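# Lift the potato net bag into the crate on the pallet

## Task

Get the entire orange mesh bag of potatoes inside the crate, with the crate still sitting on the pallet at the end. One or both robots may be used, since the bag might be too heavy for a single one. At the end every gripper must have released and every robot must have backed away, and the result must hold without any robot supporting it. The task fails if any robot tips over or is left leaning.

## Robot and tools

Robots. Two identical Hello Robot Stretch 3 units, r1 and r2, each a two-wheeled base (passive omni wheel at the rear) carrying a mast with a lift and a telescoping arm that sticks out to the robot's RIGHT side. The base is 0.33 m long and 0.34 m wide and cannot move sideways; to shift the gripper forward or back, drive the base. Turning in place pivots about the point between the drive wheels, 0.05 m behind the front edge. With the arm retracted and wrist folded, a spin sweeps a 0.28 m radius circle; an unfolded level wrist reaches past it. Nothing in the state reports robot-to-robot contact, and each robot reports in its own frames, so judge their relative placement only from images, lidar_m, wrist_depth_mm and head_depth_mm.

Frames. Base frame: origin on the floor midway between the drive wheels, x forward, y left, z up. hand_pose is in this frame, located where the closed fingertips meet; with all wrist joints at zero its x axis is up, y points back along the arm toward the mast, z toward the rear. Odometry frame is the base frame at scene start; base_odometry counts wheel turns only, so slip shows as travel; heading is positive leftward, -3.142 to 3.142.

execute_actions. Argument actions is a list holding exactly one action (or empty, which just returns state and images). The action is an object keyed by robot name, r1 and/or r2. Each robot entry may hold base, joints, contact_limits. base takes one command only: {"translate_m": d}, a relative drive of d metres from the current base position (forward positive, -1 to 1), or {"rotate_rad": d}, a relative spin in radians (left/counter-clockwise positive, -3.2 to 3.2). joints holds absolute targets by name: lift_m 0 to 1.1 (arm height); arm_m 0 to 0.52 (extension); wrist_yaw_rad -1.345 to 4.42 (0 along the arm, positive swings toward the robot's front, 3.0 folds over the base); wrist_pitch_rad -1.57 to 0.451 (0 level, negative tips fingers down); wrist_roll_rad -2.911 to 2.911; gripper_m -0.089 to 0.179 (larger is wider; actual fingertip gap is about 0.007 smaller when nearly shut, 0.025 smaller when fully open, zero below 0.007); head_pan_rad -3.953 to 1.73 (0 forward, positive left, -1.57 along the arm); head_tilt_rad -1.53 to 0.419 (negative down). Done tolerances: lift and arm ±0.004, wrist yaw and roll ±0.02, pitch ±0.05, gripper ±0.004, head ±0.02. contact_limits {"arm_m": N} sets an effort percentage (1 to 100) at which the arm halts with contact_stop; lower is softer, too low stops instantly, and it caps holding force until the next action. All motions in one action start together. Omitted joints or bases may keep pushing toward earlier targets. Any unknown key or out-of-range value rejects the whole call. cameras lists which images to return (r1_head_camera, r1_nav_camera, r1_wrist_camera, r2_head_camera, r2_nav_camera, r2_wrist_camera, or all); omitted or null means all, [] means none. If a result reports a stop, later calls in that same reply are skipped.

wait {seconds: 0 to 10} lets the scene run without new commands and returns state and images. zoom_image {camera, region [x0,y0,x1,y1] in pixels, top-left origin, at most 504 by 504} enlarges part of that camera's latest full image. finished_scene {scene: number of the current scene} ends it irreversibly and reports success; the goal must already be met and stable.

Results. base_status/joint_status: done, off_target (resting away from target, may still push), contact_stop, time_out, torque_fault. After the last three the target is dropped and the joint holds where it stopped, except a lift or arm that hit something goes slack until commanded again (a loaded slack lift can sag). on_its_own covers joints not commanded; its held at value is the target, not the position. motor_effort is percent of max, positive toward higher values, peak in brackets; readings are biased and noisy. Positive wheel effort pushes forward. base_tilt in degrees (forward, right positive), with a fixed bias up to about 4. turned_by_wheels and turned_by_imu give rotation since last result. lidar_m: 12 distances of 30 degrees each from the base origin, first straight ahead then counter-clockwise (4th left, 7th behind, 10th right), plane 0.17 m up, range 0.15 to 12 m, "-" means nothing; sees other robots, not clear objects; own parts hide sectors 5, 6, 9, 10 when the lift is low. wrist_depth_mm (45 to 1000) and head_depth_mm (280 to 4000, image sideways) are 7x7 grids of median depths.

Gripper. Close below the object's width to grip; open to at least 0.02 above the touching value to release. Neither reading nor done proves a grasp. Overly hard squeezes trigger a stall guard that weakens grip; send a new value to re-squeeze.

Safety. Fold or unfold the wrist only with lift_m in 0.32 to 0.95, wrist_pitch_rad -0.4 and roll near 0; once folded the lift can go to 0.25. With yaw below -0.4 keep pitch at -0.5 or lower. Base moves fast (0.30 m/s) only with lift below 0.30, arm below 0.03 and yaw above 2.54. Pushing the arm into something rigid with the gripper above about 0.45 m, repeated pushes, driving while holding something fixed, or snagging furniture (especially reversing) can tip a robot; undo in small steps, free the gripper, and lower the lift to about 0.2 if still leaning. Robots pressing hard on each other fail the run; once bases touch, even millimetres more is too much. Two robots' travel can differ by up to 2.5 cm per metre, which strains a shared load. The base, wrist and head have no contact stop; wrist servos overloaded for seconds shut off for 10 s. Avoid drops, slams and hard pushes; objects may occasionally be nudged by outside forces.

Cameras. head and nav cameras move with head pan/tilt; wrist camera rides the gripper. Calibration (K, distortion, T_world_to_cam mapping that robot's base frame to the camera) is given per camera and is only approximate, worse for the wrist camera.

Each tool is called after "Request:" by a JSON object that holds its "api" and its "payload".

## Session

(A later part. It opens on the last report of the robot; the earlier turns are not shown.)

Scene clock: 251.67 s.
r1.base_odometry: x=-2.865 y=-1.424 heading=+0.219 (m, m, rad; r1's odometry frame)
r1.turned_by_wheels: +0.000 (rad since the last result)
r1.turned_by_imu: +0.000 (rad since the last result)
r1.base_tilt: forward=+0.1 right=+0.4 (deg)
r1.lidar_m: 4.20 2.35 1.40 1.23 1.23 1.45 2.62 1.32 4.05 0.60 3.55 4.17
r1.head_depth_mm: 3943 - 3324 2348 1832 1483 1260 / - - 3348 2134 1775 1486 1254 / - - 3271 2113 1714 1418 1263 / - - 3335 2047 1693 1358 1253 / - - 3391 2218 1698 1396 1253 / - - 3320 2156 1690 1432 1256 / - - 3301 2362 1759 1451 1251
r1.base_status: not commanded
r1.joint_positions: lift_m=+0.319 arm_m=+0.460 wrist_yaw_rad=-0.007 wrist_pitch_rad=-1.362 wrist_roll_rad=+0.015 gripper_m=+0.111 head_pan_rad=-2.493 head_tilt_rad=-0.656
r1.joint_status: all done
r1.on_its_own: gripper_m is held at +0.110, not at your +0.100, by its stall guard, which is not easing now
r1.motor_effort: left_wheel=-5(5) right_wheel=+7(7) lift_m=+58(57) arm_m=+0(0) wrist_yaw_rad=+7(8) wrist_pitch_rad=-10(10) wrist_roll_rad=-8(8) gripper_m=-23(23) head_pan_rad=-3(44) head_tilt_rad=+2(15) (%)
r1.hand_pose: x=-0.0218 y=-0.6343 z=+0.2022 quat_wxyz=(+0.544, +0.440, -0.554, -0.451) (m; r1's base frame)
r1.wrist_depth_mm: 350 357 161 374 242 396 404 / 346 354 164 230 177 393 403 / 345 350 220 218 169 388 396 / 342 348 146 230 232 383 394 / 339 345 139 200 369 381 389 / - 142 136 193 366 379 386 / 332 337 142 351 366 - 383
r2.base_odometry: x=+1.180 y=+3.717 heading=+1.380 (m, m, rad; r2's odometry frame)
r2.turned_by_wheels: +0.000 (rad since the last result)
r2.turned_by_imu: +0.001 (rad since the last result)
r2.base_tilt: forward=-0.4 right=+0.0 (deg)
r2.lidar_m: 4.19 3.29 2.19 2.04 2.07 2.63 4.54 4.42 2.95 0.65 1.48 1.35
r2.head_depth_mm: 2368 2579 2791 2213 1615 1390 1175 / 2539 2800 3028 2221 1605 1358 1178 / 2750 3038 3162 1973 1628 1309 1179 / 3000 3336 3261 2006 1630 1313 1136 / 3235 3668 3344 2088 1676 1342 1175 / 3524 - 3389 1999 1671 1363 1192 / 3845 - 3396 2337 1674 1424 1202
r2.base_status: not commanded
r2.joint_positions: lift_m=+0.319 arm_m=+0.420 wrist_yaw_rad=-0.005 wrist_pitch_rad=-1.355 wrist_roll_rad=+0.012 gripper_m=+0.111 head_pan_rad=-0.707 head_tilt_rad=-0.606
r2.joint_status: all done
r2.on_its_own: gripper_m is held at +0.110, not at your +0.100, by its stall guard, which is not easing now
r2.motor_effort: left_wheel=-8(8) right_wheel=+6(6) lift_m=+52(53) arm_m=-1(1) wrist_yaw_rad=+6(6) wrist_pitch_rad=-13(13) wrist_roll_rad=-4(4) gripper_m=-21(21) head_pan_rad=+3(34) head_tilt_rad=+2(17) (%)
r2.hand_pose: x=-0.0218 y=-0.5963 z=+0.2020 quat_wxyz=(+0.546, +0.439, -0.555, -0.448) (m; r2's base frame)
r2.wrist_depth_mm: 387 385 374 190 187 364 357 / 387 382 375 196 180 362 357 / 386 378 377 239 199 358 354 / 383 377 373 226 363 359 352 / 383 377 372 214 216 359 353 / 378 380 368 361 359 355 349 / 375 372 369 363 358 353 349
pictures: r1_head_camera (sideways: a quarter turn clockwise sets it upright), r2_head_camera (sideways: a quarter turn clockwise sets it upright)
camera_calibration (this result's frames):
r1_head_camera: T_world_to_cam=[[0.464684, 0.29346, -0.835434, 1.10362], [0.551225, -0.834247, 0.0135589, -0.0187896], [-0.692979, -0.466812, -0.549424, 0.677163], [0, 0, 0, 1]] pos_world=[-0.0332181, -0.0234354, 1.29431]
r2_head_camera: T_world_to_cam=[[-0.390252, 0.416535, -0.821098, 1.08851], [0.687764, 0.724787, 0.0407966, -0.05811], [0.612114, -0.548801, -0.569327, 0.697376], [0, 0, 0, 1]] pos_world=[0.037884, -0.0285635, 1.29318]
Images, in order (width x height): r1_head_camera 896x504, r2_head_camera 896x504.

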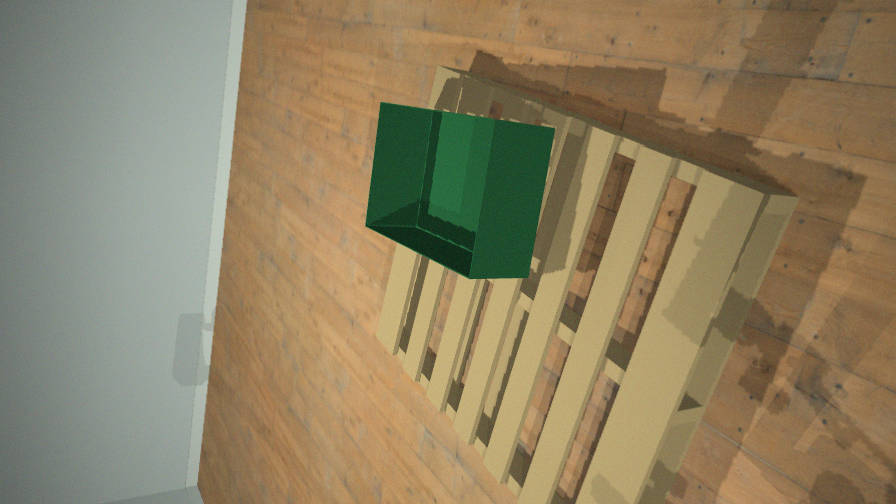

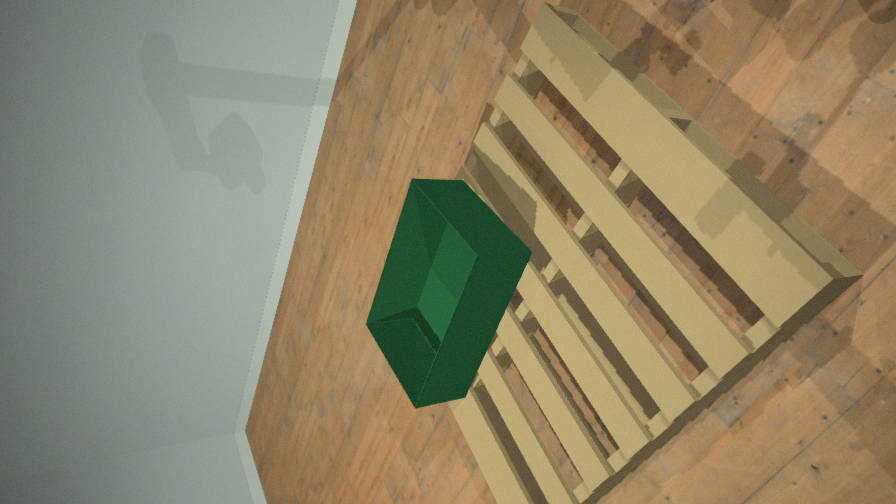

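Request:
{"api": "execute_actions", "payload": {"actions": [{"r2":{"joints":{"lift_m":0.215}},"r1":{"joints":{"lift_m":0.215,"head_pan_rad":-1.57,"head_tilt_rad":-0.8}}}], "cameras": []}}

Request:
{"api": "execute_actions", "payload": {"actions": [{"r2":{"joints":{"gripper_m":0.179}}}], "cameras": []}}

Request:
{"api": "execute_actions", "payload": {"actions": [{"r2":{"joints":{"lift_m":0.45,"head_pan_rad":-1.57}}}], "cameras": []}}

Request:
{"api": "execute_actions", "payload": {"actions": [{"r2":{"joints":{"arm_m":0.0}},"r1":{"joints":{"lift_m":0.45}}}], "cameras": ["r1_head_camera","r2_head_camera"]}}

Scene clock: 287.57 s.
r1.base_odometry: x=-2.865 y=-1.424 heading=+0.219 (m, m, rad; r1's odometry frame)
r1.turned_by_wheels: +0.000 (rad since the last result)
r1.turned_by_imu: +0.001 (rad since the last result)
r1.base_tilt: forward=+0.2 right=+0.4 (deg)
r1.lidar_m: 4.19 2.34 1.40 1.23 1.23 1.45 2.62 1.32 4.04 1.52 3.54 4.18
r1.head_depth_mm: 3723 3637 2559 1864 1545 1373 1193 / 3566 3578 2564 1990 1615 1372 1182 / 3510 3524 2549 1970 1622 1368 1187 / 3352 3549 2536 1903 1571 1280 1181 / 3209 3335 1964 1796 1611 1331 1181 / 3139 3362 2338 1903 1615 1354 1175 / 3069 3292 2474 1947 1599 1360 1176
r1.base_status: not commanded
r1.joint_positions: lift_m=+0.215 arm_m=+0.460 wrist_yaw_rad=-0.007 wrist_pitch_rad=-1.383 wrist_roll_rad=+0.012 gripper_m=+0.111 head_pan_rad=-1.577 head_tilt_rad=-0.790
r1.joint_status: all done
r1.on_its_own: gripper_m is held at +0.110, not at your +0.100, by its stall guard, which is not easing now
r1.motor_effort: left_wheel=-5(5) right_wheel=+5(7) lift_m=+30(50) arm_m=+1(1) wrist_yaw_rad=+7(7) wrist_pitch_rad=-4(10) wrist_roll_rad=-6(8) gripper_m=-24(24) head_pan_rad=+4(43) head_tilt_rad=-4(12) (%)
r1.hand_pose: x=-0.0218 y=-0.6290 z=+0.0976 quat_wxyz=(+0.540, +0.446, -0.549, -0.456) (m; r1's base frame)
r1.wrist_depth_mm: 247 251 144 208 179 154 284 / 246 250 157 203 161 155 282 / 245 248 252 213 162 272 280 / 244 248 141 214 266 271 277 / 240 246 136 197 263 269 275 / - 142 135 193 260 269 276 / 239 243 147 255 260 - 273
r2.base_odometry: x=+1.180 y=+3.717 heading=+1.380 (m, m, rad; r2's odometry frame)
r2.turned_by_wheels: +0.000 (rad since the last result)
r2.turned_by_imu: +0.001 (rad since the last result)
r2.base_tilt: forward=-0.4 right=-0.1 (deg)
r2.lidar_m: 4.22 3.28 2.19 2.04 2.07 2.62 4.57 4.42 2.95 1.52 1.48 1.34
r2.head_depth_mm: 2374 2637 2833 2205 1605 1389 1168 / 2554 2793 3000 2261 1612 1360 1181 / 2716 3030 3178 1977 1627 1309 1186 / 3000 3321 3341 2024 1635 1320 1142 / 3284 3702 3321 2074 1655 1351 1164 / 3588 - 3327 2011 1664 1371 1197 / 3898 - 3433 2336 1663 1440 1209
r2.base_status: not commanded
r2.joint_positions: lift_m=+0.216 arm_m=+0.420 wrist_yaw_rad=-0.005 wrist_pitch_rad=-1.395 wrist_roll_rad=+0.011 gripper_m=+0.111 head_pan_rad=-0.707 head_tilt_rad=-0.606
r2.joint_status: all done
r2.on_its_own: gripper_m is held at +0.110, not at your +0.100, by its stall guard, which is not easing now
r2.motor_effort: left_wheel=-5(9) right_wheel=+4(7) lift_m=+11(47) arm_m=-1(1) wrist_yaw_rad=+7(6) wrist_pitch_rad=-1(13) wrist_roll_rad=-4(4) gripper_m=-22(21) head_pan_rad=+4(3) head_tilt_rad=+2(3) (%)
r2.hand_pose: x=-0.0217 y=-0.5861 z=+0.0980 quat_wxyz=(+0.538, +0.450, -0.546, -0.459) (m; r2's base frame)
r2.wrist_depth_mm: 273 270 156 172 161 255 255 / 273 271 266 208 161 255 254 / 274 270 266 264 222 256 254 / 273 272 267 207 212 257 254 / 274 271 268 207 259 259 254 / 275 272 267 265 263 259 255 / 277 273 269 265 262 260 256
pictures: none
No camera images: the call's "cameras" was empty. Leave "cameras" out to get every camera's image.

Scene clock: 288.73 s.
r1.base_odometry: x=-2.865 y=-1.424 heading=+0.219 (m, m, rad; r1's odometry frame)
r1.turned_by_wheels: +0.000 (rad since the last result)
r1.turned_by_imu: +0.000 (rad since the last result)
r1.base_tilt: forward=+0.2 right=+0.5 (deg)
r1.lidar_m: 4.18 2.34 1.40 1.23 1.23 1.45 2.62 1.32 4.02 1.52 3.55 4.19
r1.head_depth_mm: 3785 3562 2555 1853 1553 1364 1192 / 3619 3550 2545 1971 1611 1366 1181 / 3450 3593 2548 1988 1616 1361 1187 / 3328 3582 2531 1916 1578 1279 1182 / 3151 3322 1957 1792 1603 1333 1186 / 3139 3341 2330 1892 1611 1356 1173 / 3056 3297 2502 1963 1601 1361 1177
r1.base_status: not commanded
r1.joint_positions: lift_m=+0.215 arm_m=+0.460 wrist_yaw_rad=-0.007 wrist_pitch_rad=-1.383 wrist_roll_rad=+0.012 gripper_m=+0.111 head_pan_rad=-1.577 head_tilt_rad=-0.790
r1.joint_status: not commanded
r1.on_its_own: gripper_m is held at +0.110, not at your +0.100, by its stall guard, which is not easing now
r1.motor_effort: left_wheel=-4(3) right_wheel=+6(6) lift_m=+30(30) arm_m=+0(1) wrist_yaw_rad=+6(6) wrist_pitch_rad=-4(4) wrist_roll_rad=-6(6) gripper_m=-24(24) head_pan_rad=+3(3) head_tilt_rad=-3(3) (%)
r1.hand_pose: x=-0.0218 y=-0.6290 z=+0.0976 quat_wxyz=(+0.540, +0.446, -0.549, -0.456) (m; r1's base frame)
r1.wrist_depth_mm: 248 250 144 209 179 154 282 / 246 249 156 203 161 156 282 / 245 249 252 212 162 274 281 / 243 247 141 214 264 269 277 / 240 246 137 196 264 270 276 / - 142 135 193 263 271 276 / 239 243 147 254 260 - 273
r2.base_odometry: x=+1.180 y=+3.717 heading=+1.380 (m, m, rad; r2's odometry frame)
r2.turned_by_wheels: +0.000 (rad since the last result)
r2.turned_by_imu: +0.000 (rad since the last result)
r2.base_tilt: forward=-0.3 right=+0.0 (deg)
r2.lidar_m: 4.20 3.28 2.20 2.04 2.07 2.63 4.57 4.42 2.94 1.51 1.48 1.34
r2.head_depth_mm: 2360 2607 2817 2228 1615 1392 1173 / 2516 2789 3002 2248 1615 1370 1183 / 2742 3050 3218 1970 1623 1312 1190 / 3009 3356 3252 2031 1642 1323 1141 / 3242 3646 3307 2072 1643 1352 1162 / 3577 - 3412 2019 1665 1364 1196 / 3876 - 3414 2344 1678 1436 1203
r2.base_status: not commanded
r2.joint_positions: lift_m=+0.216 arm_m=+0.420 wrist_yaw_rad=-0.004 wrist_pitch_rad=-1.397 wrist_roll_rad=+0.006 gripper_m=+0.179 head_pan_rad=-0.707 head_tilt_rad=-0.606
r2.joint_status: all done
r2.motor_effort: left_wheel=-3(6) right_wheel=+2(4) lift_m=+12(11) arm_m=-1(1) wrist_yaw_rad=+4(6) wrist_pitch_rad=-1(2) wrist_roll_rad=-2(4) gripper_m=+1(78) head_pan_rad=+3(4) head_tilt_rad=+3(3) (%)
r2.hand_pose: x=-0.0217 y=-0.5856 z=+0.0979 quat_wxyz=(+0.539, +0.452, -0.544, -0.458) (m; r2's base frame)
r2.wrist_depth_mm: 274 270 157 168 162 255 253 / 273 270 266 209 162 255 254 / 275 270 267 262 224 256 253 / 275 270 268 208 212 258 254 / 275 272 269 208 260 258 255 / 276 274 269 266 261 259 - / 277 272 269 265 262 260 256
pictures: none
No camera images: the call's "cameras" was empty. Leave "cameras" out to get every camera's image.

Scene clock: 291.70 s.
r1.base_odometry: x=-2.865 y=-1.424 heading=+0.219 (m, m, rad; r1's odometry frame)
r1.turned_by_wheels: +0.000 (rad since the last result)
r1.turned_by_imu: +0.000 (rad since the last result)
r1.base_tilt: forward=+0.0 right=+0.3 (deg)
r1.lidar_m: 4.18 2.35 1.40 1.23 1.23 1.45 2.62 1.32 4.02 1.51 3.55 4.17
r1.head_depth_mm: 3676 3553 2544 1861 1546 1373 1187 / 3562 3570 2529 1976 1619 1369 1186 / 3517 3587 2544 1994 1623 1371 1184 / 3340 3523 2542 1843 1650 1277 1173 / 3152 3123 1964 1828 1613 1332 1183 / 3140 3024 2495 1881 1600 1357 1176 / 3059 3317 2492 1948 1598 1355 1179
r1.base_status: not commanded
r1.joint_positions: lift_m=+0.215 arm_m=+0.460 wrist_yaw_rad=-0.007 wrist_pitch_rad=-1.383 wrist_roll_rad=+0.012 gripper_m=+0.111 head_pan_rad=-1.577 head_tilt_rad=-0.790
r1.joint_status: not commanded
r1.on_its_own: gripper_m is held at +0.110, not at your +0.100, by its stall guard, which is not easing now
r1.motor_effort: left_wheel=-3(3) right_wheel=+5(5) lift_m=+30(30) arm_m=+1(1) wrist_yaw_rad=+7(7) wrist_pitch_rad=-4(5) wrist_roll_rad=-6(6) gripper_m=-24(24) head_pan_rad=+3(3) head_tilt_rad=-3(3) (%)
r1.hand_pose: x=-0.0218 y=-0.6290 z=+0.0976 quat_wxyz=(+0.540, +0.446, -0.549, -0.456) (m; r1's base frame)
r1.wrist_depth_mm: 248 251 145 208 179 153 282 / 246 249 156 203 161 156 282 / 244 249 252 213 163 272 280 / 243 247 141 214 265 271 277 / 241 246 137 196 263 271 275 / - 142 135 193 263 270 274 / 240 243 147 255 259 - 273
r2.base_odometry: x=+1.180 y=+3.717 heading=+1.380 (m, m, rad; r2's odometry frame)
r2.turned_by_wheels: +0.000 (rad since the last result)
r2.turned_by_imu: +0.001 (rad since the last result)
r2.base_tilt: forward=-0.3 right=+0.0 (deg)
r2.lidar_m: 4.22 3.29 2.20 2.04 2.07 2.62 4.56 4.41 2.94 1.51 1.48 1.35
r2.head_depth_mm: 2365 2623 2904 2228 1713 1393 1176 / 2333 2616 2881 2249 1730 1396 1188 / 2227 2562 2784 2083 1746 - 1160 / 2285 2533 2779 1927 1712 1427 1163 / 2255 2514 2783 2298 1753 1419 1195 / 2208 2458 2763 2330 1763 1433 1204 / 2184 2450 2689 2344 1640 1364 1177
r2.base_status: not commanded
r2.joint_positions: lift_m=+0.449 arm_m=+0.420 wrist_yaw_rad=-0.004 wrist_pitch_rad=-1.398 wrist_roll_rad=+0.006 gripper_m=+0.179 head_pan_rad=-1.563 head_tilt_rad=-0.606
r2.joint_status: all done
r2.motor_effort: left_wheel=-3(4) right_wheel=+1(2) lift_m=+44(46) arm_m=-1(1) wrist_yaw_rad=+5(4) wrist_pitch_rad=+0(0) wrist_roll_rad=-2(2) gripper_m=+0(1) head_pan_rad=-2(33) head_tilt_rad=+3(3) (%)
r2.hand_pose: x=-0.0217 y=-0.5854 z=+0.3314 quat_wxyz=(+0.539, +0.453, -0.543, -0.458) (m; r2's base frame)
r2.wrist_depth_mm: 510 504 504 406 431 483 476 / 515 508 499 445 453 479 477 / 510 507 501 436 441 484 477 / 511 509 503 442 489 480 478 / 513 512 505 499 493 485 477 / 522 513 505 495 492 483 - / 501 513 506 501 491 487 480
pictures: none
No camera images: the call's "cameras" was empty. Leave "cameras" out to get every camera's image.

Scene clock: 295.97 s.
r1.base_odometry: x=-2.865 y=-1.424 heading=+0.219 (m, m, rad; r1's odometry frame)
r1.turned_by_wheels: +0.000 (rad since the last result)
r1.turned_by_imu: +0.001 (rad since the last result)
r1.base_tilt: forward=+0.1 right=+0.2 (deg)
r1.lidar_m: 4.18 2.35 1.40 1.23 1.23 1.45 2.62 1.32 4.01 0.61 3.53 4.20
r1.head_depth_mm: 3687 3610 2569 1840 1544 1367 1185 / 3599 3602 2568 1990 1626 1369 1198 / 3474 3519 2538 1979 1658 1394 1187 / 3428 3541 2516 1914 - 1277 1183 / 3203 3138 1962 1837 1615 1301 1175 / 3176 2977 2516 1888 1600 1360 1181 / 3062 3293 2468 1927 1604 1352 1173
r1.base_status: not commanded
r1.joint_positions: lift_m=+0.449 arm_m=+0.460 wrist_yaw_rad=-0.002 wrist_pitch_rad=-1.417 wrist_roll_rad=+0.003 gripper_m=+0.111 head_pan_rad=-1.577 head_tilt_rad=-0.790
r1.joint_status: all done
r1.on_its_own: gripper_m is held at +0.110, not at your +0.100, by its stall guard, which is not easing now
r1.motor_effort: left_wheel=-1(3) right_wheel=+2(6) lift_m=+65(65) arm_m=+0(0) wrist_yaw_rad=+2(7) wrist_pitch_rad=+5(9) wrist_roll_rad=-2(6) gripper_m=-22(24) head_pan_rad=+4(3) head_tilt_rad=-3(3) (%)
r1.hand_pose: x=-0.0217 y=-0.6203 z=+0.3307 quat_wxyz=(+0.535, +0.459, -0.538, -0.462) (m; r1's base frame)
r1.wrist_depth_mm: 464 471 484 490 503 513 526 / 463 467 484 418 505 517 522 / 470 468 249 337 502 513 523 / 458 472 218 294 232 510 530 / 464 472 160 249 499 518 530 / - 468 143 216 499 518 523 / 461 129 131 188 502 524 526
r2.base_odometry: x=+1.180 y=+3.717 heading=+1.380 (m, m, rad; r2's odometry frame)
r2.turned_by_wheels: +0.000 (rad since the last result)
r2.turned_by_imu: +0.001 (rad since the last result)
r2.base_tilt: forward=-0.1 right=-0.1 (deg)
r2.lidar_m: 4.21 3.30 2.20 2.04 2.07 2.63 4.57 4.41 2.94 0.79 1.48 1.34
r2.head_depth_mm: 2384 2653 2900 2221 1707 1389 1173 / 2364 2655 2871 2259 1744 1401 1179 / 2239 2551 2774 2078 1326 1310 1179 / 2270 2545 2713 1948 1773 1371 1189 / 2239 2472 2818 2304 1773 1431 1191 / 2210 2443 2739 2344 1767 1427 1193 / 2198 2432 2710 2331 1652 1358 1181
r2.base_status: not commanded
r2.joint_positions: lift_m=+0.449 arm_m=+0.003 wrist_yaw_rad=-0.002 wrist_pitch_rad=-1.399 wrist_roll_rad=+0.004 gripper_m=+0.179 head_pan_rad=-1.563 head_tilt_rad=-0.606
r2.joint_status: all done
joint sent to its limit — the command would take r2.arm_m past its lower limit, so that joint was sent only as far as its limit.
r2.motor_effort: left_wheel=-3(3) right_wheel=+1(2) lift_m=+44(44) arm_m=-3(2) wrist_yaw_rad=+2(4) wrist_pitch_rad=+0(1) wrist_roll_rad=-1(2) gripper_m=-1(1) head_pan_rad=-4(3) head_tilt_rad=+2(3) (%)
r2.hand_pose: x=-0.0217 y=-0.1680 z=+0.3313 quat_wxyz=(+0.540, +0.454, -0.542, -0.457) (m; r2's base frame)
r2.wrist_depth_mm: 513 502 495 492 485 481 475 / 512 510 497 499 486 482 475 / 516 511 499 499 485 486 475 / 514 511 502 499 489 480 477 / 513 511 510 - - - 476 / 521 508 504 - - - - / 519 513 507 - - - 481
pictures: r1_head_camera (sideways: a quarter turn clockwise sets it upright), r2_head_camera (sideways: a quarter turn clockwise sets it upright)
camera_calibration (this result's frames):
r1_head_camera: T_world_to_cam=[[0.0511035, 0.65416, -0.754628, 1.0008], [0.997362, -0.0724322, 0.00475257, -0.0100446], [-0.0515504, -0.75288, -0.656135, 0.812072], [0, 0, 0, 1]] pos_world=[0.000736216, -0.0440202, 1.28811]
r2_head_camera: T_world_to_cam=[[0.0586093, 0.56746, -0.821313, 1.08605], [0.998196, -0.0440221, 0.0408162, -0.0600292], [-0.0129943, -0.822224, -0.569016, 0.700784], [0, 0, 0, 1]] pos_world=[0.00537461, -0.0427299, 1.29319]
Images, in order (width x height): r1_head_camera 896x504, r2_head_camera 896x504.

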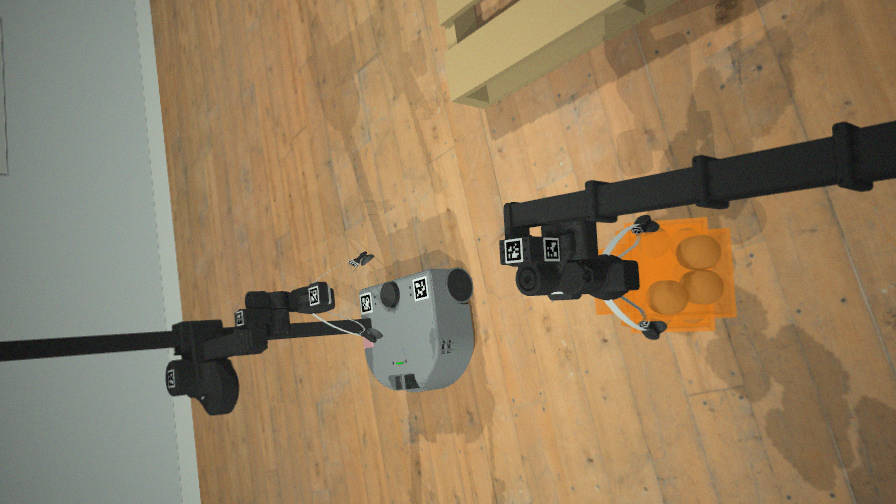

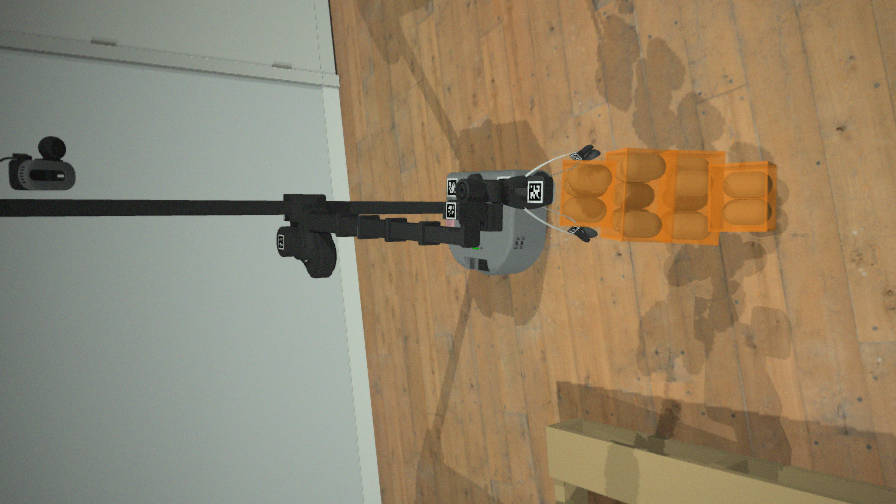

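Request:
{"api": "execute_actions", "payload": {"actions": [{"r1":{"joints":{"lift_m":0.88}}}], "cameras": ["r1_head_camera","r2_head_camera"]}}

Scene clock: 299.33 s.
r1.base_odometry: x=-2.865 y=-1.424 heading=+0.219 (m, m, rad; r1's odometry frame)
r1.turned_by_wheels: +0.000 (rad since the last result)
r1.turned_by_imu: +0.000 (rad since the last result)
r1.base_tilt: forward=+0.0 right=+0.6 (deg)
r1.lidar_m: 4.19 2.34 1.40 1.23 1.23 1.45 2.62 1.32 4.05 0.62 3.55 4.18
r1.head_depth_mm: 3730 3584 2572 1835 1535 1366 1187 / 3559 3551 2513 1968 1618 1365 1203 / 3434 3573 2548 1971 1607 1336 1178 / 3322 3507 2501 1970 1528 1274 1185 / 3145 3132 1961 1829 1599 1293 1176 / 3149 2969 2484 1883 1602 1352 1183 / 3015 3310 2511 1943 1592 1356 1174
r1.base_status: not commanded
r1.joint_positions: lift_m=+0.500 arm_m=+0.460 wrist_yaw_rad=-0.001 wrist_pitch_rad=-1.421 wrist_roll_rad=+0.002 gripper_m=+0.111 head_pan_rad=-1.577 head_tilt_rad=-0.791
r1.joint_status: lift_m contact_stop (moved +0.052 of +0.431)
r1.on_its_own: gripper_m is held at +0.110, not at your +0.100, by its stall guard, which is not easing now; lift_m is slack since a contact_stop, until your next command for it (your +0.880 is given up)
r1.motor_effort: left_wheel=+0(3) right_wheel=+1(2) lift_m=+42(69) arm_m=+0(0) wrist_yaw_rad=+1(2) wrist_pitch_rad=+6(15) wrist_roll_rad=-1(2) gripper_m=-21(22) head_pan_rad=+3(3) head_tilt_rad=-4(3) (%)
r1.hand_pose: x=-0.0216 y=-0.6194 z=+0.3822 quat_wxyz=(+0.535, +0.460, -0.536, -0.462) (m; r1's base frame)
r1.wrist_depth_mm: 508 525 528 546 560 572 577 / 510 518 530 547 554 572 582 / 514 519 526 542 561 570 578 / 519 513 221 340 563 574 581 / 508 525 166 255 558 563 586 / - 333 147 247 558 573 586 / 514 129 132 191 560 573 580
r2.base_odometry: x=+1.180 y=+3.717 heading=+1.380 (m, m, rad; r2's odometry frame)
r2.turned_by_wheels: +0.000 (rad since the last result)
r2.turned_by_imu: +0.001 (rad since the last result)
r2.base_tilt: forward=-0.2 right=-0.1 (deg)
r2.lidar_m: 4.22 3.29 2.20 2.04 2.06 2.62 4.57 4.40 2.94 0.83 1.48 1.34
r2.head_depth_mm: 2364 2656 2881 2228 1717 1392 1171 / 2360 2629 2853 2263 1744 1396 1180 / 2215 2547 2801 2069 1300 1342 1180 / 2289 2568 2674 1940 1743 1375 1191 / 2261 2522 2788 2328 1767 1416 1189 / 2210 2487 2752 2334 1761 1428 1198 / 2187 2421 2700 2353 1645 1363 1181
r2.base_status: not commanded
r2.joint_positions: lift_m=+0.449 arm_m=+0.003 wrist_yaw_rad=-0.002 wrist_pitch_rad=-1.399 wrist_roll_rad=+0.004 gripper_m=+0.179 head_pan_rad=-1.563 head_tilt_rad=-0.606
r2.joint_status: not commanded
r2.motor_effort: left_wheel=-3(3) right_wheel=+1(1) lift_m=+44(44) arm_m=-3(3) wrist_yaw_rad=+1(2) wrist_pitch_rad=+0(0) wrist_roll_rad=-1(1) gripper_m=+0(0) head_pan_rad=-2(2) head_tilt_rad=+3(2) (%)
r2.hand_pose: x=-0.0217 y=-0.1680 z=+0.3313 quat_wxyz=(+0.540, +0.454, -0.542, -0.457) (m; r2's base frame)
r2.wrist_depth_mm: 511 503 499 492 489 475 476 / 509 507 498 496 490 480 473 / 513 509 504 495 489 485 478 / 520 516 502 492 492 481 480 / 520 509 503 - - - 477 / 514 516 504 - - - - / 521 511 509 - - - 479
pictures: r1_head_camera (sideways: a quarter turn clockwise sets it upright), r2_head_camera (sideways: a quarter turn clockwise sets it upright)
camera_calibration (this result's frames):
r1_head_camera: T_world_to_cam=[[0.0509524, 0.654983, -0.753924, 0.999887], [0.997379, -0.0721994, 0.00468145, -0.0099521], [-0.0513665, -0.752186, -0.656945, 0.813124], [0, 0, 0, 1]] pos_world=[0.000746807, -0.0440066, 1.28806]
r2_head_camera: T_world_to_cam=[[0.0586093, 0.56746, -0.821313, 1.08605], [0.998196, -0.0440221, 0.0408162, -0.0600292], [-0.0129943, -0.822224, -0.569016, 0.700784], [0, 0, 0, 1]] pos_world=[0.00537461, -0.0427299, 1.29319]
Images, in order (width x height): r1_head_camera 896x504, r2_head_camera 896x504.

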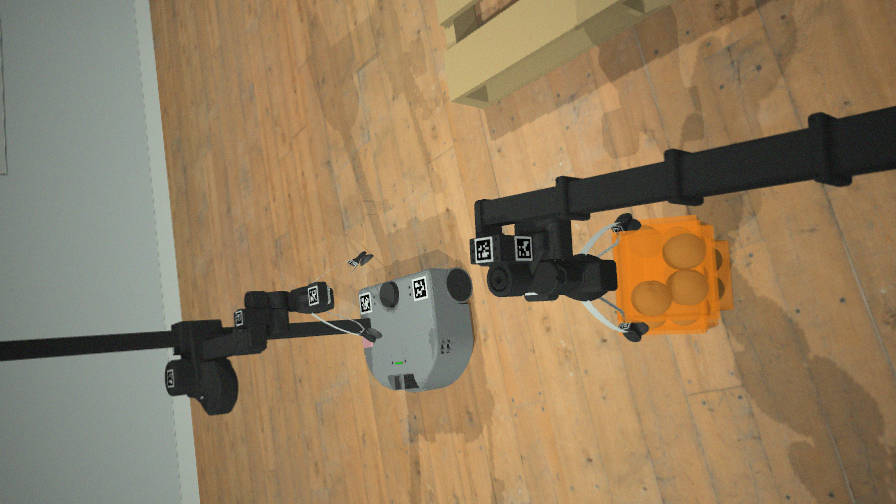

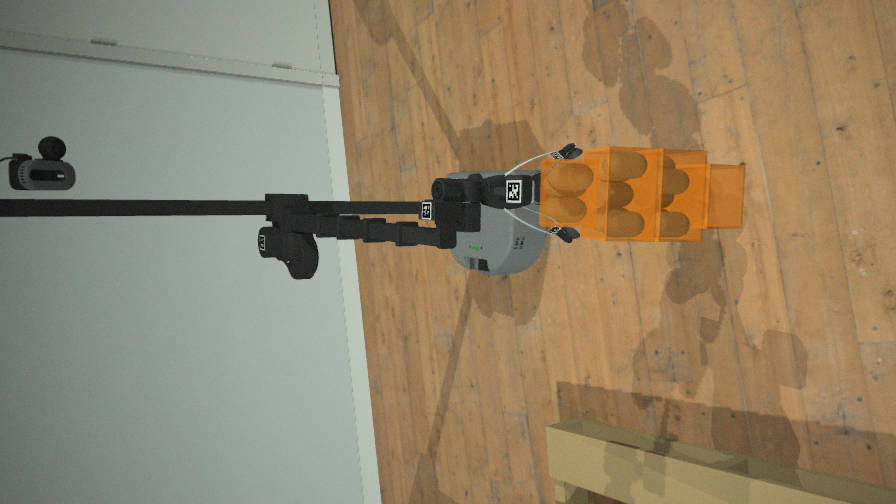

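Request:
{"api": "execute_actions", "payload": {"actions": [{"r1":{"joints":{"lift_m":0.48,"wrist_yaw_rad":0.8,"head_tilt_rad":-0.9}}}], "cameras": ["r1_head_camera","r2_head_camera"]}}

Scene clock: 319.03 s.
r1.base_odometry: x=-2.865 y=-1.424 heading=+0.219 (m, m, rad; r1's odometry frame)
r1.turned_by_wheels: +0.000 (rad since the last result)
r1.turned_by_imu: +0.000 (rad since the last result)
r1.base_tilt: forward=+0.0 right=+0.3 (deg)
r1.lidar_m: 4.18 2.35 1.40 1.23 1.23 1.45 2.62 1.32 4.04 0.59 3.53 4.19
r1.head_depth_mm: 3644 2859 2205 1650 1473 1307 1153 / 3566 2790 2186 1748 1509 1306 1160 / 3490 2787 2194 1795 1536 1298 1142 / 3382 2789 2151 1872 1166 1296 1151 / 3258 1473 1865 1804 1454 1299 1145 / 3130 2636 2081 1757 1500 1286 1139 / 3124 2716 2141 1754 1490 1293 1135
r1.base_status: not commanded
r1.joint_positions: lift_m=+0.484 arm_m=+0.460 wrist_yaw_rad=+0.788 wrist_pitch_rad=-1.424 wrist_roll_rad=+0.015 gripper_m=+0.111 head_pan_rad=-1.577 head_tilt_rad=-0.889
r1.joint_status: lift_m contact_stop (moved -0.017 of -0.020); the others done
r1.on_its_own: gripper_m is held at +0.110, not at your +0.100, by its stall guard, which is not easing now; lift_m is slack since a contact_stop, until your next command for it
r1.motor_effort: left_wheel=-8(8) right_wheel=+12(12) lift_m=+34(35) arm_m=+0(0) wrist_yaw_rad=+11(19) wrist_pitch_rad=+7(8) wrist_roll_rad=-8(11) gripper_m=-25(25) head_pan_rad=+3(3) head_tilt_rad=-4(11) (%)
r1.hand_pose: x=-0.0119 y=-0.6147 z=+0.3655 quat_wxyz=(+0.670, +0.630, -0.321, -0.226) (m; r1's base frame)
r1.wrist_depth_mm: 501 511 512 538 543 552 560 / 503 511 518 535 538 548 572 / 501 510 251 326 536 558 566 / 499 511 218 333 232 558 567 / 502 513 162 251 541 554 566 / - 507 144 241 544 557 560 / 502 133 131 189 539 - 568
r2.base_odometry: x=+1.180 y=+3.717 heading=+1.380 (m, m, rad; r2's odometry frame)
r2.turned_by_wheels: +0.000 (rad since the last result)
r2.turned_by_imu: +0.001 (rad since the last result)
r2.base_tilt: forward=-0.4 right=-0.1 (deg)
r2.lidar_m: 4.20 3.28 2.20 2.04 2.07 2.62 4.55 4.41 2.95 0.79 1.48 1.34
r2.head_depth_mm: 2391 2632 2902 2238 1713 1402 1179 / 2367 2639 2877 2244 1726 1409 1181 / 2228 2549 2819 2083 1282 1310 1182 / 2296 2542 2692 1938 1754 1416 1192 / 2232 2518 2774 2303 1762 1423 1195 / 2239 2461 2781 2310 1772 1432 1197 / 2193 2414 2688 2344 1648 1359 1184
r2.base_status: not commanded
r2.joint_positions: lift_m=+0.449 arm_m=+0.003 wrist_yaw_rad=-0.002 wrist_pitch_rad=-1.399 wrist_roll_rad=+0.004 gripper_m=+0.179 head_pan_rad=-1.563 head_tilt_rad=-0.606
r2.joint_status: not commanded
r2.motor_effort: left_wheel=-3(3) right_wheel=+1(1) lift_m=+43(44) arm_m=-2(3) wrist_yaw_rad=+2(2) wrist_pitch_rad=+0(0) wrist_roll_rad=-1(1) gripper_m=+0(0) head_pan_rad=-3(2) head_tilt_rad=+3(3) (%)
r2.hand_pose: x=-0.0217 y=-0.1680 z=+0.3313 quat_wxyz=(+0.540, +0.454, -0.542, -0.457) (m; r2's base frame)
r2.wrist_depth_mm: 510 504 503 498 490 481 472 / 512 505 499 493 490 484 474 / 513 508 496 494 488 481 476 / 517 508 504 494 490 486 480 / 511 508 503 - - - 482 / 516 515 507 - - - - / 522 513 505 - - - 480
pictures: r1_head_camera (sideways: a quarter turn clockwise sets it upright), r2_head_camera (sideways: a quarter turn clockwise sets it upright)
camera_calibration (this result's frames):
r1_head_camera: T_world_to_cam=[[0.0513792, 0.725299, -0.686514, 0.912033], [0.997379, -0.0723388, -0.00178102, -0.0015385], [-0.0509534, -0.684623, -0.727114, 0.904386], [0, 0, 0, 1]] pos_world=[0.000756417, -0.0424444, 1.28371]
r2_head_camera: T_world_to_cam=[[0.0586094, 0.56746, -0.821313, 1.08605], [0.998196, -0.0440222, 0.0408162, -0.0600292], [-0.0129944, -0.822224, -0.569016, 0.700784], [0, 0, 0, 1]] pos_world=[0.0053746, -0.0427299, 1.29319]
Images, in order (width x height): r1_head_camera 896x504, r2_head_camera 896x504.

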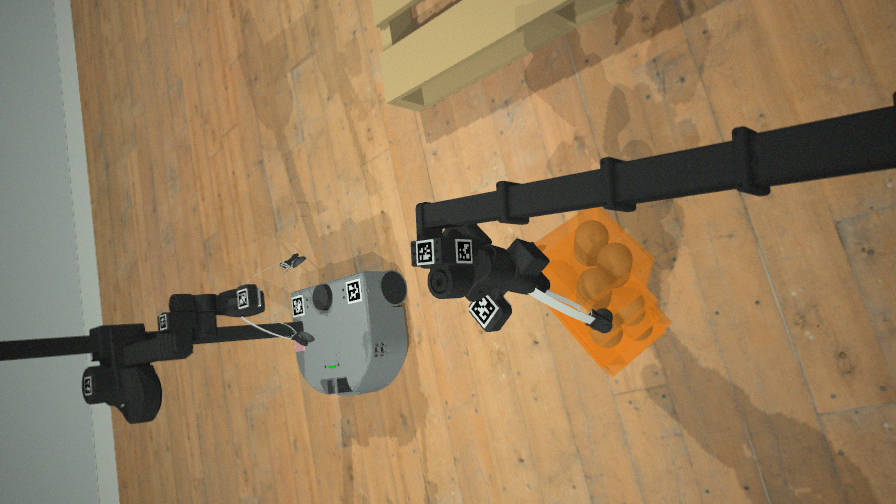

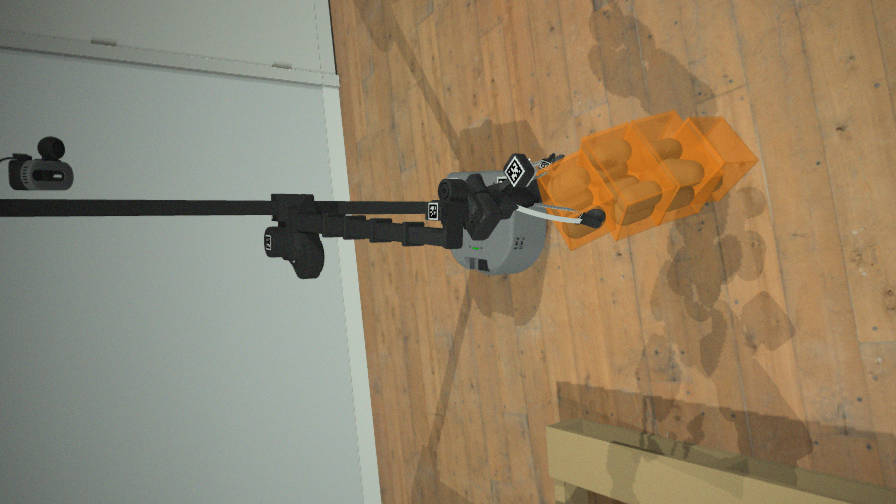

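Request:
{"api": "execute_actions", "payload": {"actions": [{"r1":{"joints":{"lift_m":0.49,"wrist_yaw_rad":1.74}}}], "cameras": ["r2_head_camera"]}}

Request:
{"api": "execute_actions", "payload": {"actions": [{"r1":{"base":{"translate_m":-0.15},"joints":{"lift_m":0.22}}}], "cameras": ["r1_head_camera","r2_head_camera"]}}

Scene clock: 323.97 s.
r1.base_odometry: x=-2.865 y=-1.424 heading=+0.219 (m, m, rad; r1's odometry frame)
r1.turned_by_wheels: +0.000 (rad since the last result)
r1.turned_by_imu: +0.001 (rad since the last result)
r1.base_tilt: forward=+0.1 right=+0.5 (deg)
r1.lidar_m: 4.18 2.34 1.40 1.23 1.23 1.45 2.62 1.32 4.03 0.53 3.55 4.14
r1.head_depth_mm: 3659 2831 2191 1657 1483 1309 1149 / 3586 2804 2172 1742 1519 1306 1162 / 3494 2812 2180 1805 1516 1304 1147 / 3372 2776 2150 1862 1403 1292 1144 / 3232 1477 1852 1790 1190 1252 1144 / 3138 2627 2078 1766 1493 1295 1139 / 3106 2726 2142 1747 1482 1286 1141
r1.base_status: not commanded
r1.joint_positions: lift_m=+0.489 arm_m=+0.460 wrist_yaw_rad=+1.729 wrist_pitch_rad=-1.415 wrist_roll_rad=+0.010 gripper_m=+0.111 head_pan_rad=-1.577 head_tilt_rad=-0.889
r1.joint_status: all done
r1.on_its_own: gripper_m is held at +0.110, not at your +0.100, by its stall guard, which is not easing now
r1.motor_effort: left_wheel=-1(9) right_wheel=+2(12) lift_m=+55(55) arm_m=+1(1) wrist_yaw_rad=+11(15) wrist_pitch_rad=+4(7) wrist_roll_rad=-5(7) gripper_m=-24(25) head_pan_rad=+3(3) head_tilt_rad=-3(4) (%)
r1.hand_pose: x=-0.0055 y=-0.6026 z=+0.3711 quat_wxyz=(+0.699, +0.707, -0.002, +0.107) (m; r1's base frame)
r1.wrist_depth_mm: 508 522 527 540 549 559 567 / 509 513 522 534 546 561 569 / 501 509 257 323 547 566 575 / 504 518 223 334 233 555 576 / 501 516 164 252 249 556 569 / - 505 145 243 543 557 568 / 502 134 131 190 544 - 567
r2.base_odometry: x=+1.180 y=+3.717 heading=+1.380 (m, m, rad; r2's odometry frame)
r2.turned_by_wheels: +0.000 (rad since the last result)
r2.turned_by_imu: +0.001 (rad since the last result)
r2.base_tilt: forward=-0.2 right=-0.1 (deg)
r2.lidar_m: 4.20 3.28 2.19 2.04 2.07 2.63 4.56 4.42 0.88 0.86 1.48 1.35
r2.head_depth_mm: 2374 2631 2905 2237 1713 1398 1181 / 2354 2619 2884 2247 1719 1364 1177 / 2208 2557 2843 2087 1283 1363 1186 / 2291 2514 2685 1940 1750 1408 1185 / 2261 2493 2778 2318 1760 1426 1193 / 2223 2485 2709 2348 1784 1427 1197 / 2192 2414 2725 2344 1643 1361 1176
r2.base_status: not commanded
r2.joint_positions: lift_m=+0.449 arm_m=+0.003 wrist_yaw_rad=-0.002 wrist_pitch_rad=-1.399 wrist_roll_rad=+0.004 gripper_m=+0.179 head_pan_rad=-1.563 head_tilt_rad=-0.606
r2.joint_status: not commanded
r2.motor_effort: left_wheel=-3(3) right_wheel=+1(1) lift_m=+44(44) arm_m=-3(3) wrist_yaw_rad=+2(2) wrist_pitch_rad=+0(0) wrist_roll_rad=-1(1) gripper_m=+0(0) head_pan_rad=-1(2) head_tilt_rad=+2(3) (%)
r2.hand_pose: x=-0.0217 y=-0.1680 z=+0.3313 quat_wxyz=(+0.540, +0.454, -0.542, -0.457) (m; r2's base frame)
r2.wrist_depth_mm: 508 509 499 492 488 484 475 / 513 505 498 495 489 480 475 / 515 510 502 495 487 481 477 / 512 511 506 496 487 482 476 / 516 509 501 - - - 480 / 518 512 506 - - - - / 522 510 509 - - - 481
pictures: r2_head_camera (sideways: a quarter turn clockwise sets it upright)
camera_calibration (this result's frames):
r2_head_camera: T_world_to_cam=[[0.0586094, 0.56746, -0.821313, 1.08605], [0.998196, -0.0440222, 0.0408162, -0.0600292], [-0.0129944, -0.822224, -0.569016, 0.700784], [0, 0, 0, 1]] pos_world=[0.0053746, -0.0427299, 1.29319]
Images, in order (width x height): r2_head_camera 896x504.

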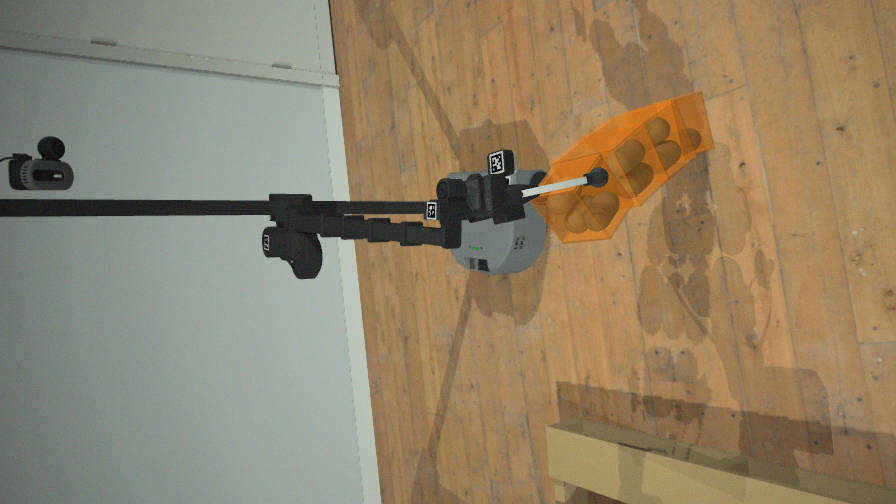

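Scene clock: 327.37 s.
r1.base_odometry: x=-3.012 y=-1.457 heading=+0.218 (m, m, rad; r1's odometry frame)
r1.turned_by_wheels: -0.001 (rad since the last result)
r1.turned_by_imu: -0.001 (rad since the last result)
r1.base_tilt: forward=+0.1 right=+0.2 (deg)
r1.lidar_m: 4.32 2.29 1.36 1.20 1.19 1.41 2.54 1.18 4.11 1.52 3.58 4.20
r1.head_depth_mm: 3749 2819 2181 1704 1396 1271 1158 / 3572 2810 2181 1657 1476 1312 1154 / 3481 2819 2167 1764 1503 1307 1139 / 3402 2752 2174 1767 1499 1272 1144 / 3307 2732 2082 1756 1493 1244 1147 / 3191 1470 1834 1752 1475 1241 1139 / 3059 2603 2138 1743 1480 1259 1140
r1.base_status: done
r1.joint_positions: lift_m=+0.224 arm_m=+0.460 wrist_yaw_rad=+1.736 wrist_pitch_rad=-1.480 wrist_roll_rad=+0.007 gripper_m=+0.111 head_pan_rad=-1.576 head_tilt_rad=-0.891
r1.joint_status: lift_m contact_stop (moved -0.265 of -0.269)
r1.on_its_own: gripper_m is held at +0.110, not at your +0.100, by its stall guard, which is not easing now; lift_m is slack since a contact_stop, until your next command for it (your +0.220 is given up); right_wheel is at rest, and its effort (+23) is outside its rest range (-18 to +18)
r1.motor_effort: left_wheel=-15(21) right_wheel=+23(26) lift_m=+34(54) arm_m=+1(0) wrist_yaw_rad=+3(15) wrist_pitch_rad=+22(35) wrist_roll_rad=-4(14) gripper_m=-22(27) head_pan_rad=+3(3) head_tilt_rad=-4(3) (%)
r1.hand_pose: x=-0.0221 y=-0.6053 z=+0.1057 quat_wxyz=(+0.702, +0.707, +0.024, +0.088) (m; r1's base frame)
r1.wrist_depth_mm: 245 246 146 203 160 154 272 / 247 247 154 203 156 270 275 / 249 252 223 215 160 271 277 / 251 254 144 261 269 274 281 / 251 256 139 198 272 278 282 / - 140 136 193 275 282 284 / 257 262 198 271 275 - 288
r2.base_odometry: x=+1.180 y=+3.717 heading=+1.380 (m, m, rad; r2's odometry frame)
r2.turned_by_wheels: +0.000 (rad since the last result)
r2.turned_by_imu: +0.001 (rad since the last result)
r2.base_tilt: forward=-0.2 right=-0.1 (deg)
r2.lidar_m: 4.21 3.27 2.20 2.03 2.06 2.62 4.56 4.40 2.95 1.52 1.48 1.35
r2.head_depth_mm: 2388 2661 2899 2238 1708 1396 1172 / 2368 2653 2851 2282 1715 1403 1179 / 2309 2599 2858 2260 1739 1371 1192 / 1441 2494 2792 1887 1632 1395 1194 / 2234 2510 2776 2284 1709 1426 1195 / 2220 2446 2765 2342 1766 1430 1207 / 2174 2404 2707 2357 1632 1362 1179
r2.base_status: not commanded
r2.joint_positions: lift_m=+0.449 arm_m=+0.003 wrist_yaw_rad=-0.002 wrist_pitch_rad=-1.399 wrist_roll_rad=+0.004 gripper_m=+0.179 head_pan_rad=-1.563 head_tilt_rad=-0.606
r2.joint_status: not commanded
r2.motor_effort: left_wheel=-3(3) right_wheel=+1(1) lift_m=+44(44) arm_m=-3(3) wrist_yaw_rad=+2(2) wrist_pitch_rad=+0(0) wrist_roll_rad=-1(1) gripper_m=+1(0) head_pan_rad=-2(3) head_tilt_rad=+3(3) (%)
r2.hand_pose: x=-0.0217 y=-0.1680 z=+0.3313 quat_wxyz=(+0.540, +0.454, -0.542, -0.457) (m; r2's base frame)
r2.wrist_depth_mm: 509 506 502 495 488 482 470 / 512 509 500 496 490 481 480 / 516 510 499 494 487 485 474 / 516 510 506 495 492 483 477 / 516 514 502 - - - 475 / 516 512 504 - - - - / 514 517 504 - - - 485
pictures: r1_head_camera (sideways: a quarter turn clockwise sets it upright), r2_head_camera (sideways: a quarter turn clockwise sets it upright)
camera_calibration (this result's frames):
r1_head_camera: T_world_to_cam=[[0.0508611, 0.726994, -0.684757, 0.909746], [0.997431, -0.0716096, -0.0019413, -0.00133015], [-0.0504465, -0.682899, -0.728769, 0.906534], [0, 0, 0, 1]] pos_world=[0.000787494, -0.0424042, 1.28361]
r2_head_camera: T_world_to_cam=[[0.0586094, 0.56746, -0.821313, 1.08605], [0.998196, -0.0440222, 0.0408162, -0.0600292], [-0.0129944, -0.822224, -0.569016, 0.700784], [0, 0, 0, 1]] pos_world=[0.0053746, -0.0427299, 1.29319]
Images, in order (width x height): r1_head_camera 896x504, r2_head_camera 896x504.

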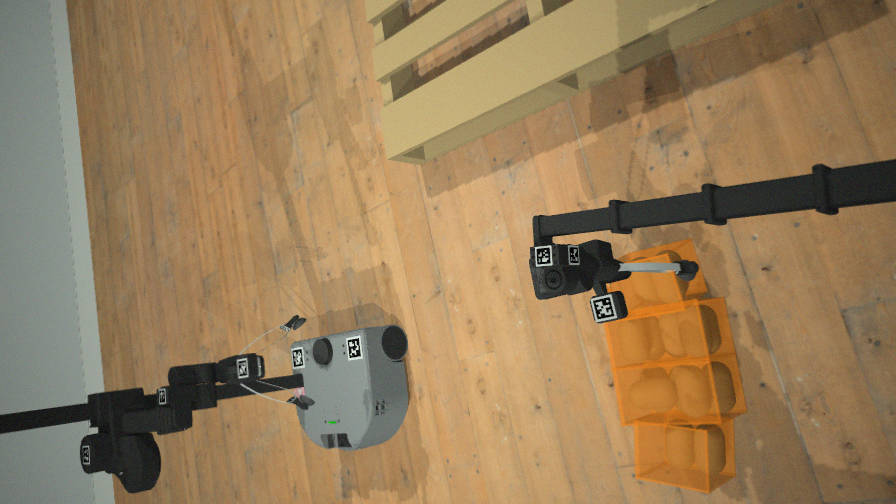

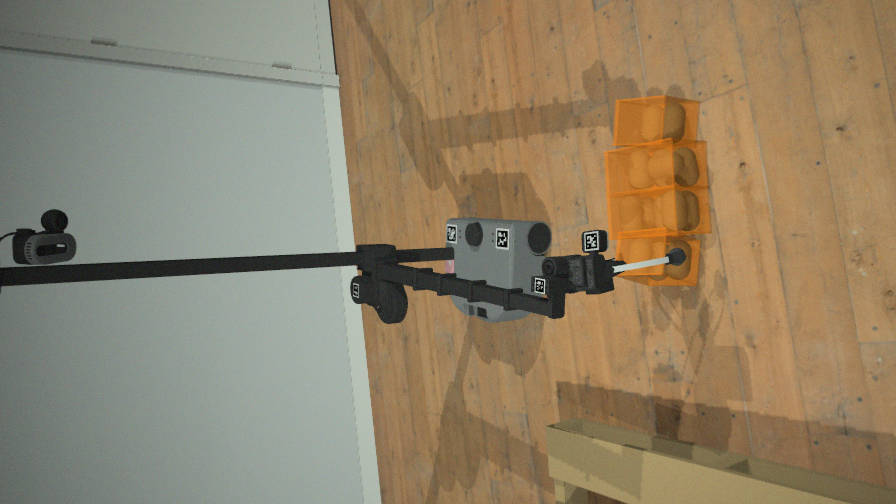

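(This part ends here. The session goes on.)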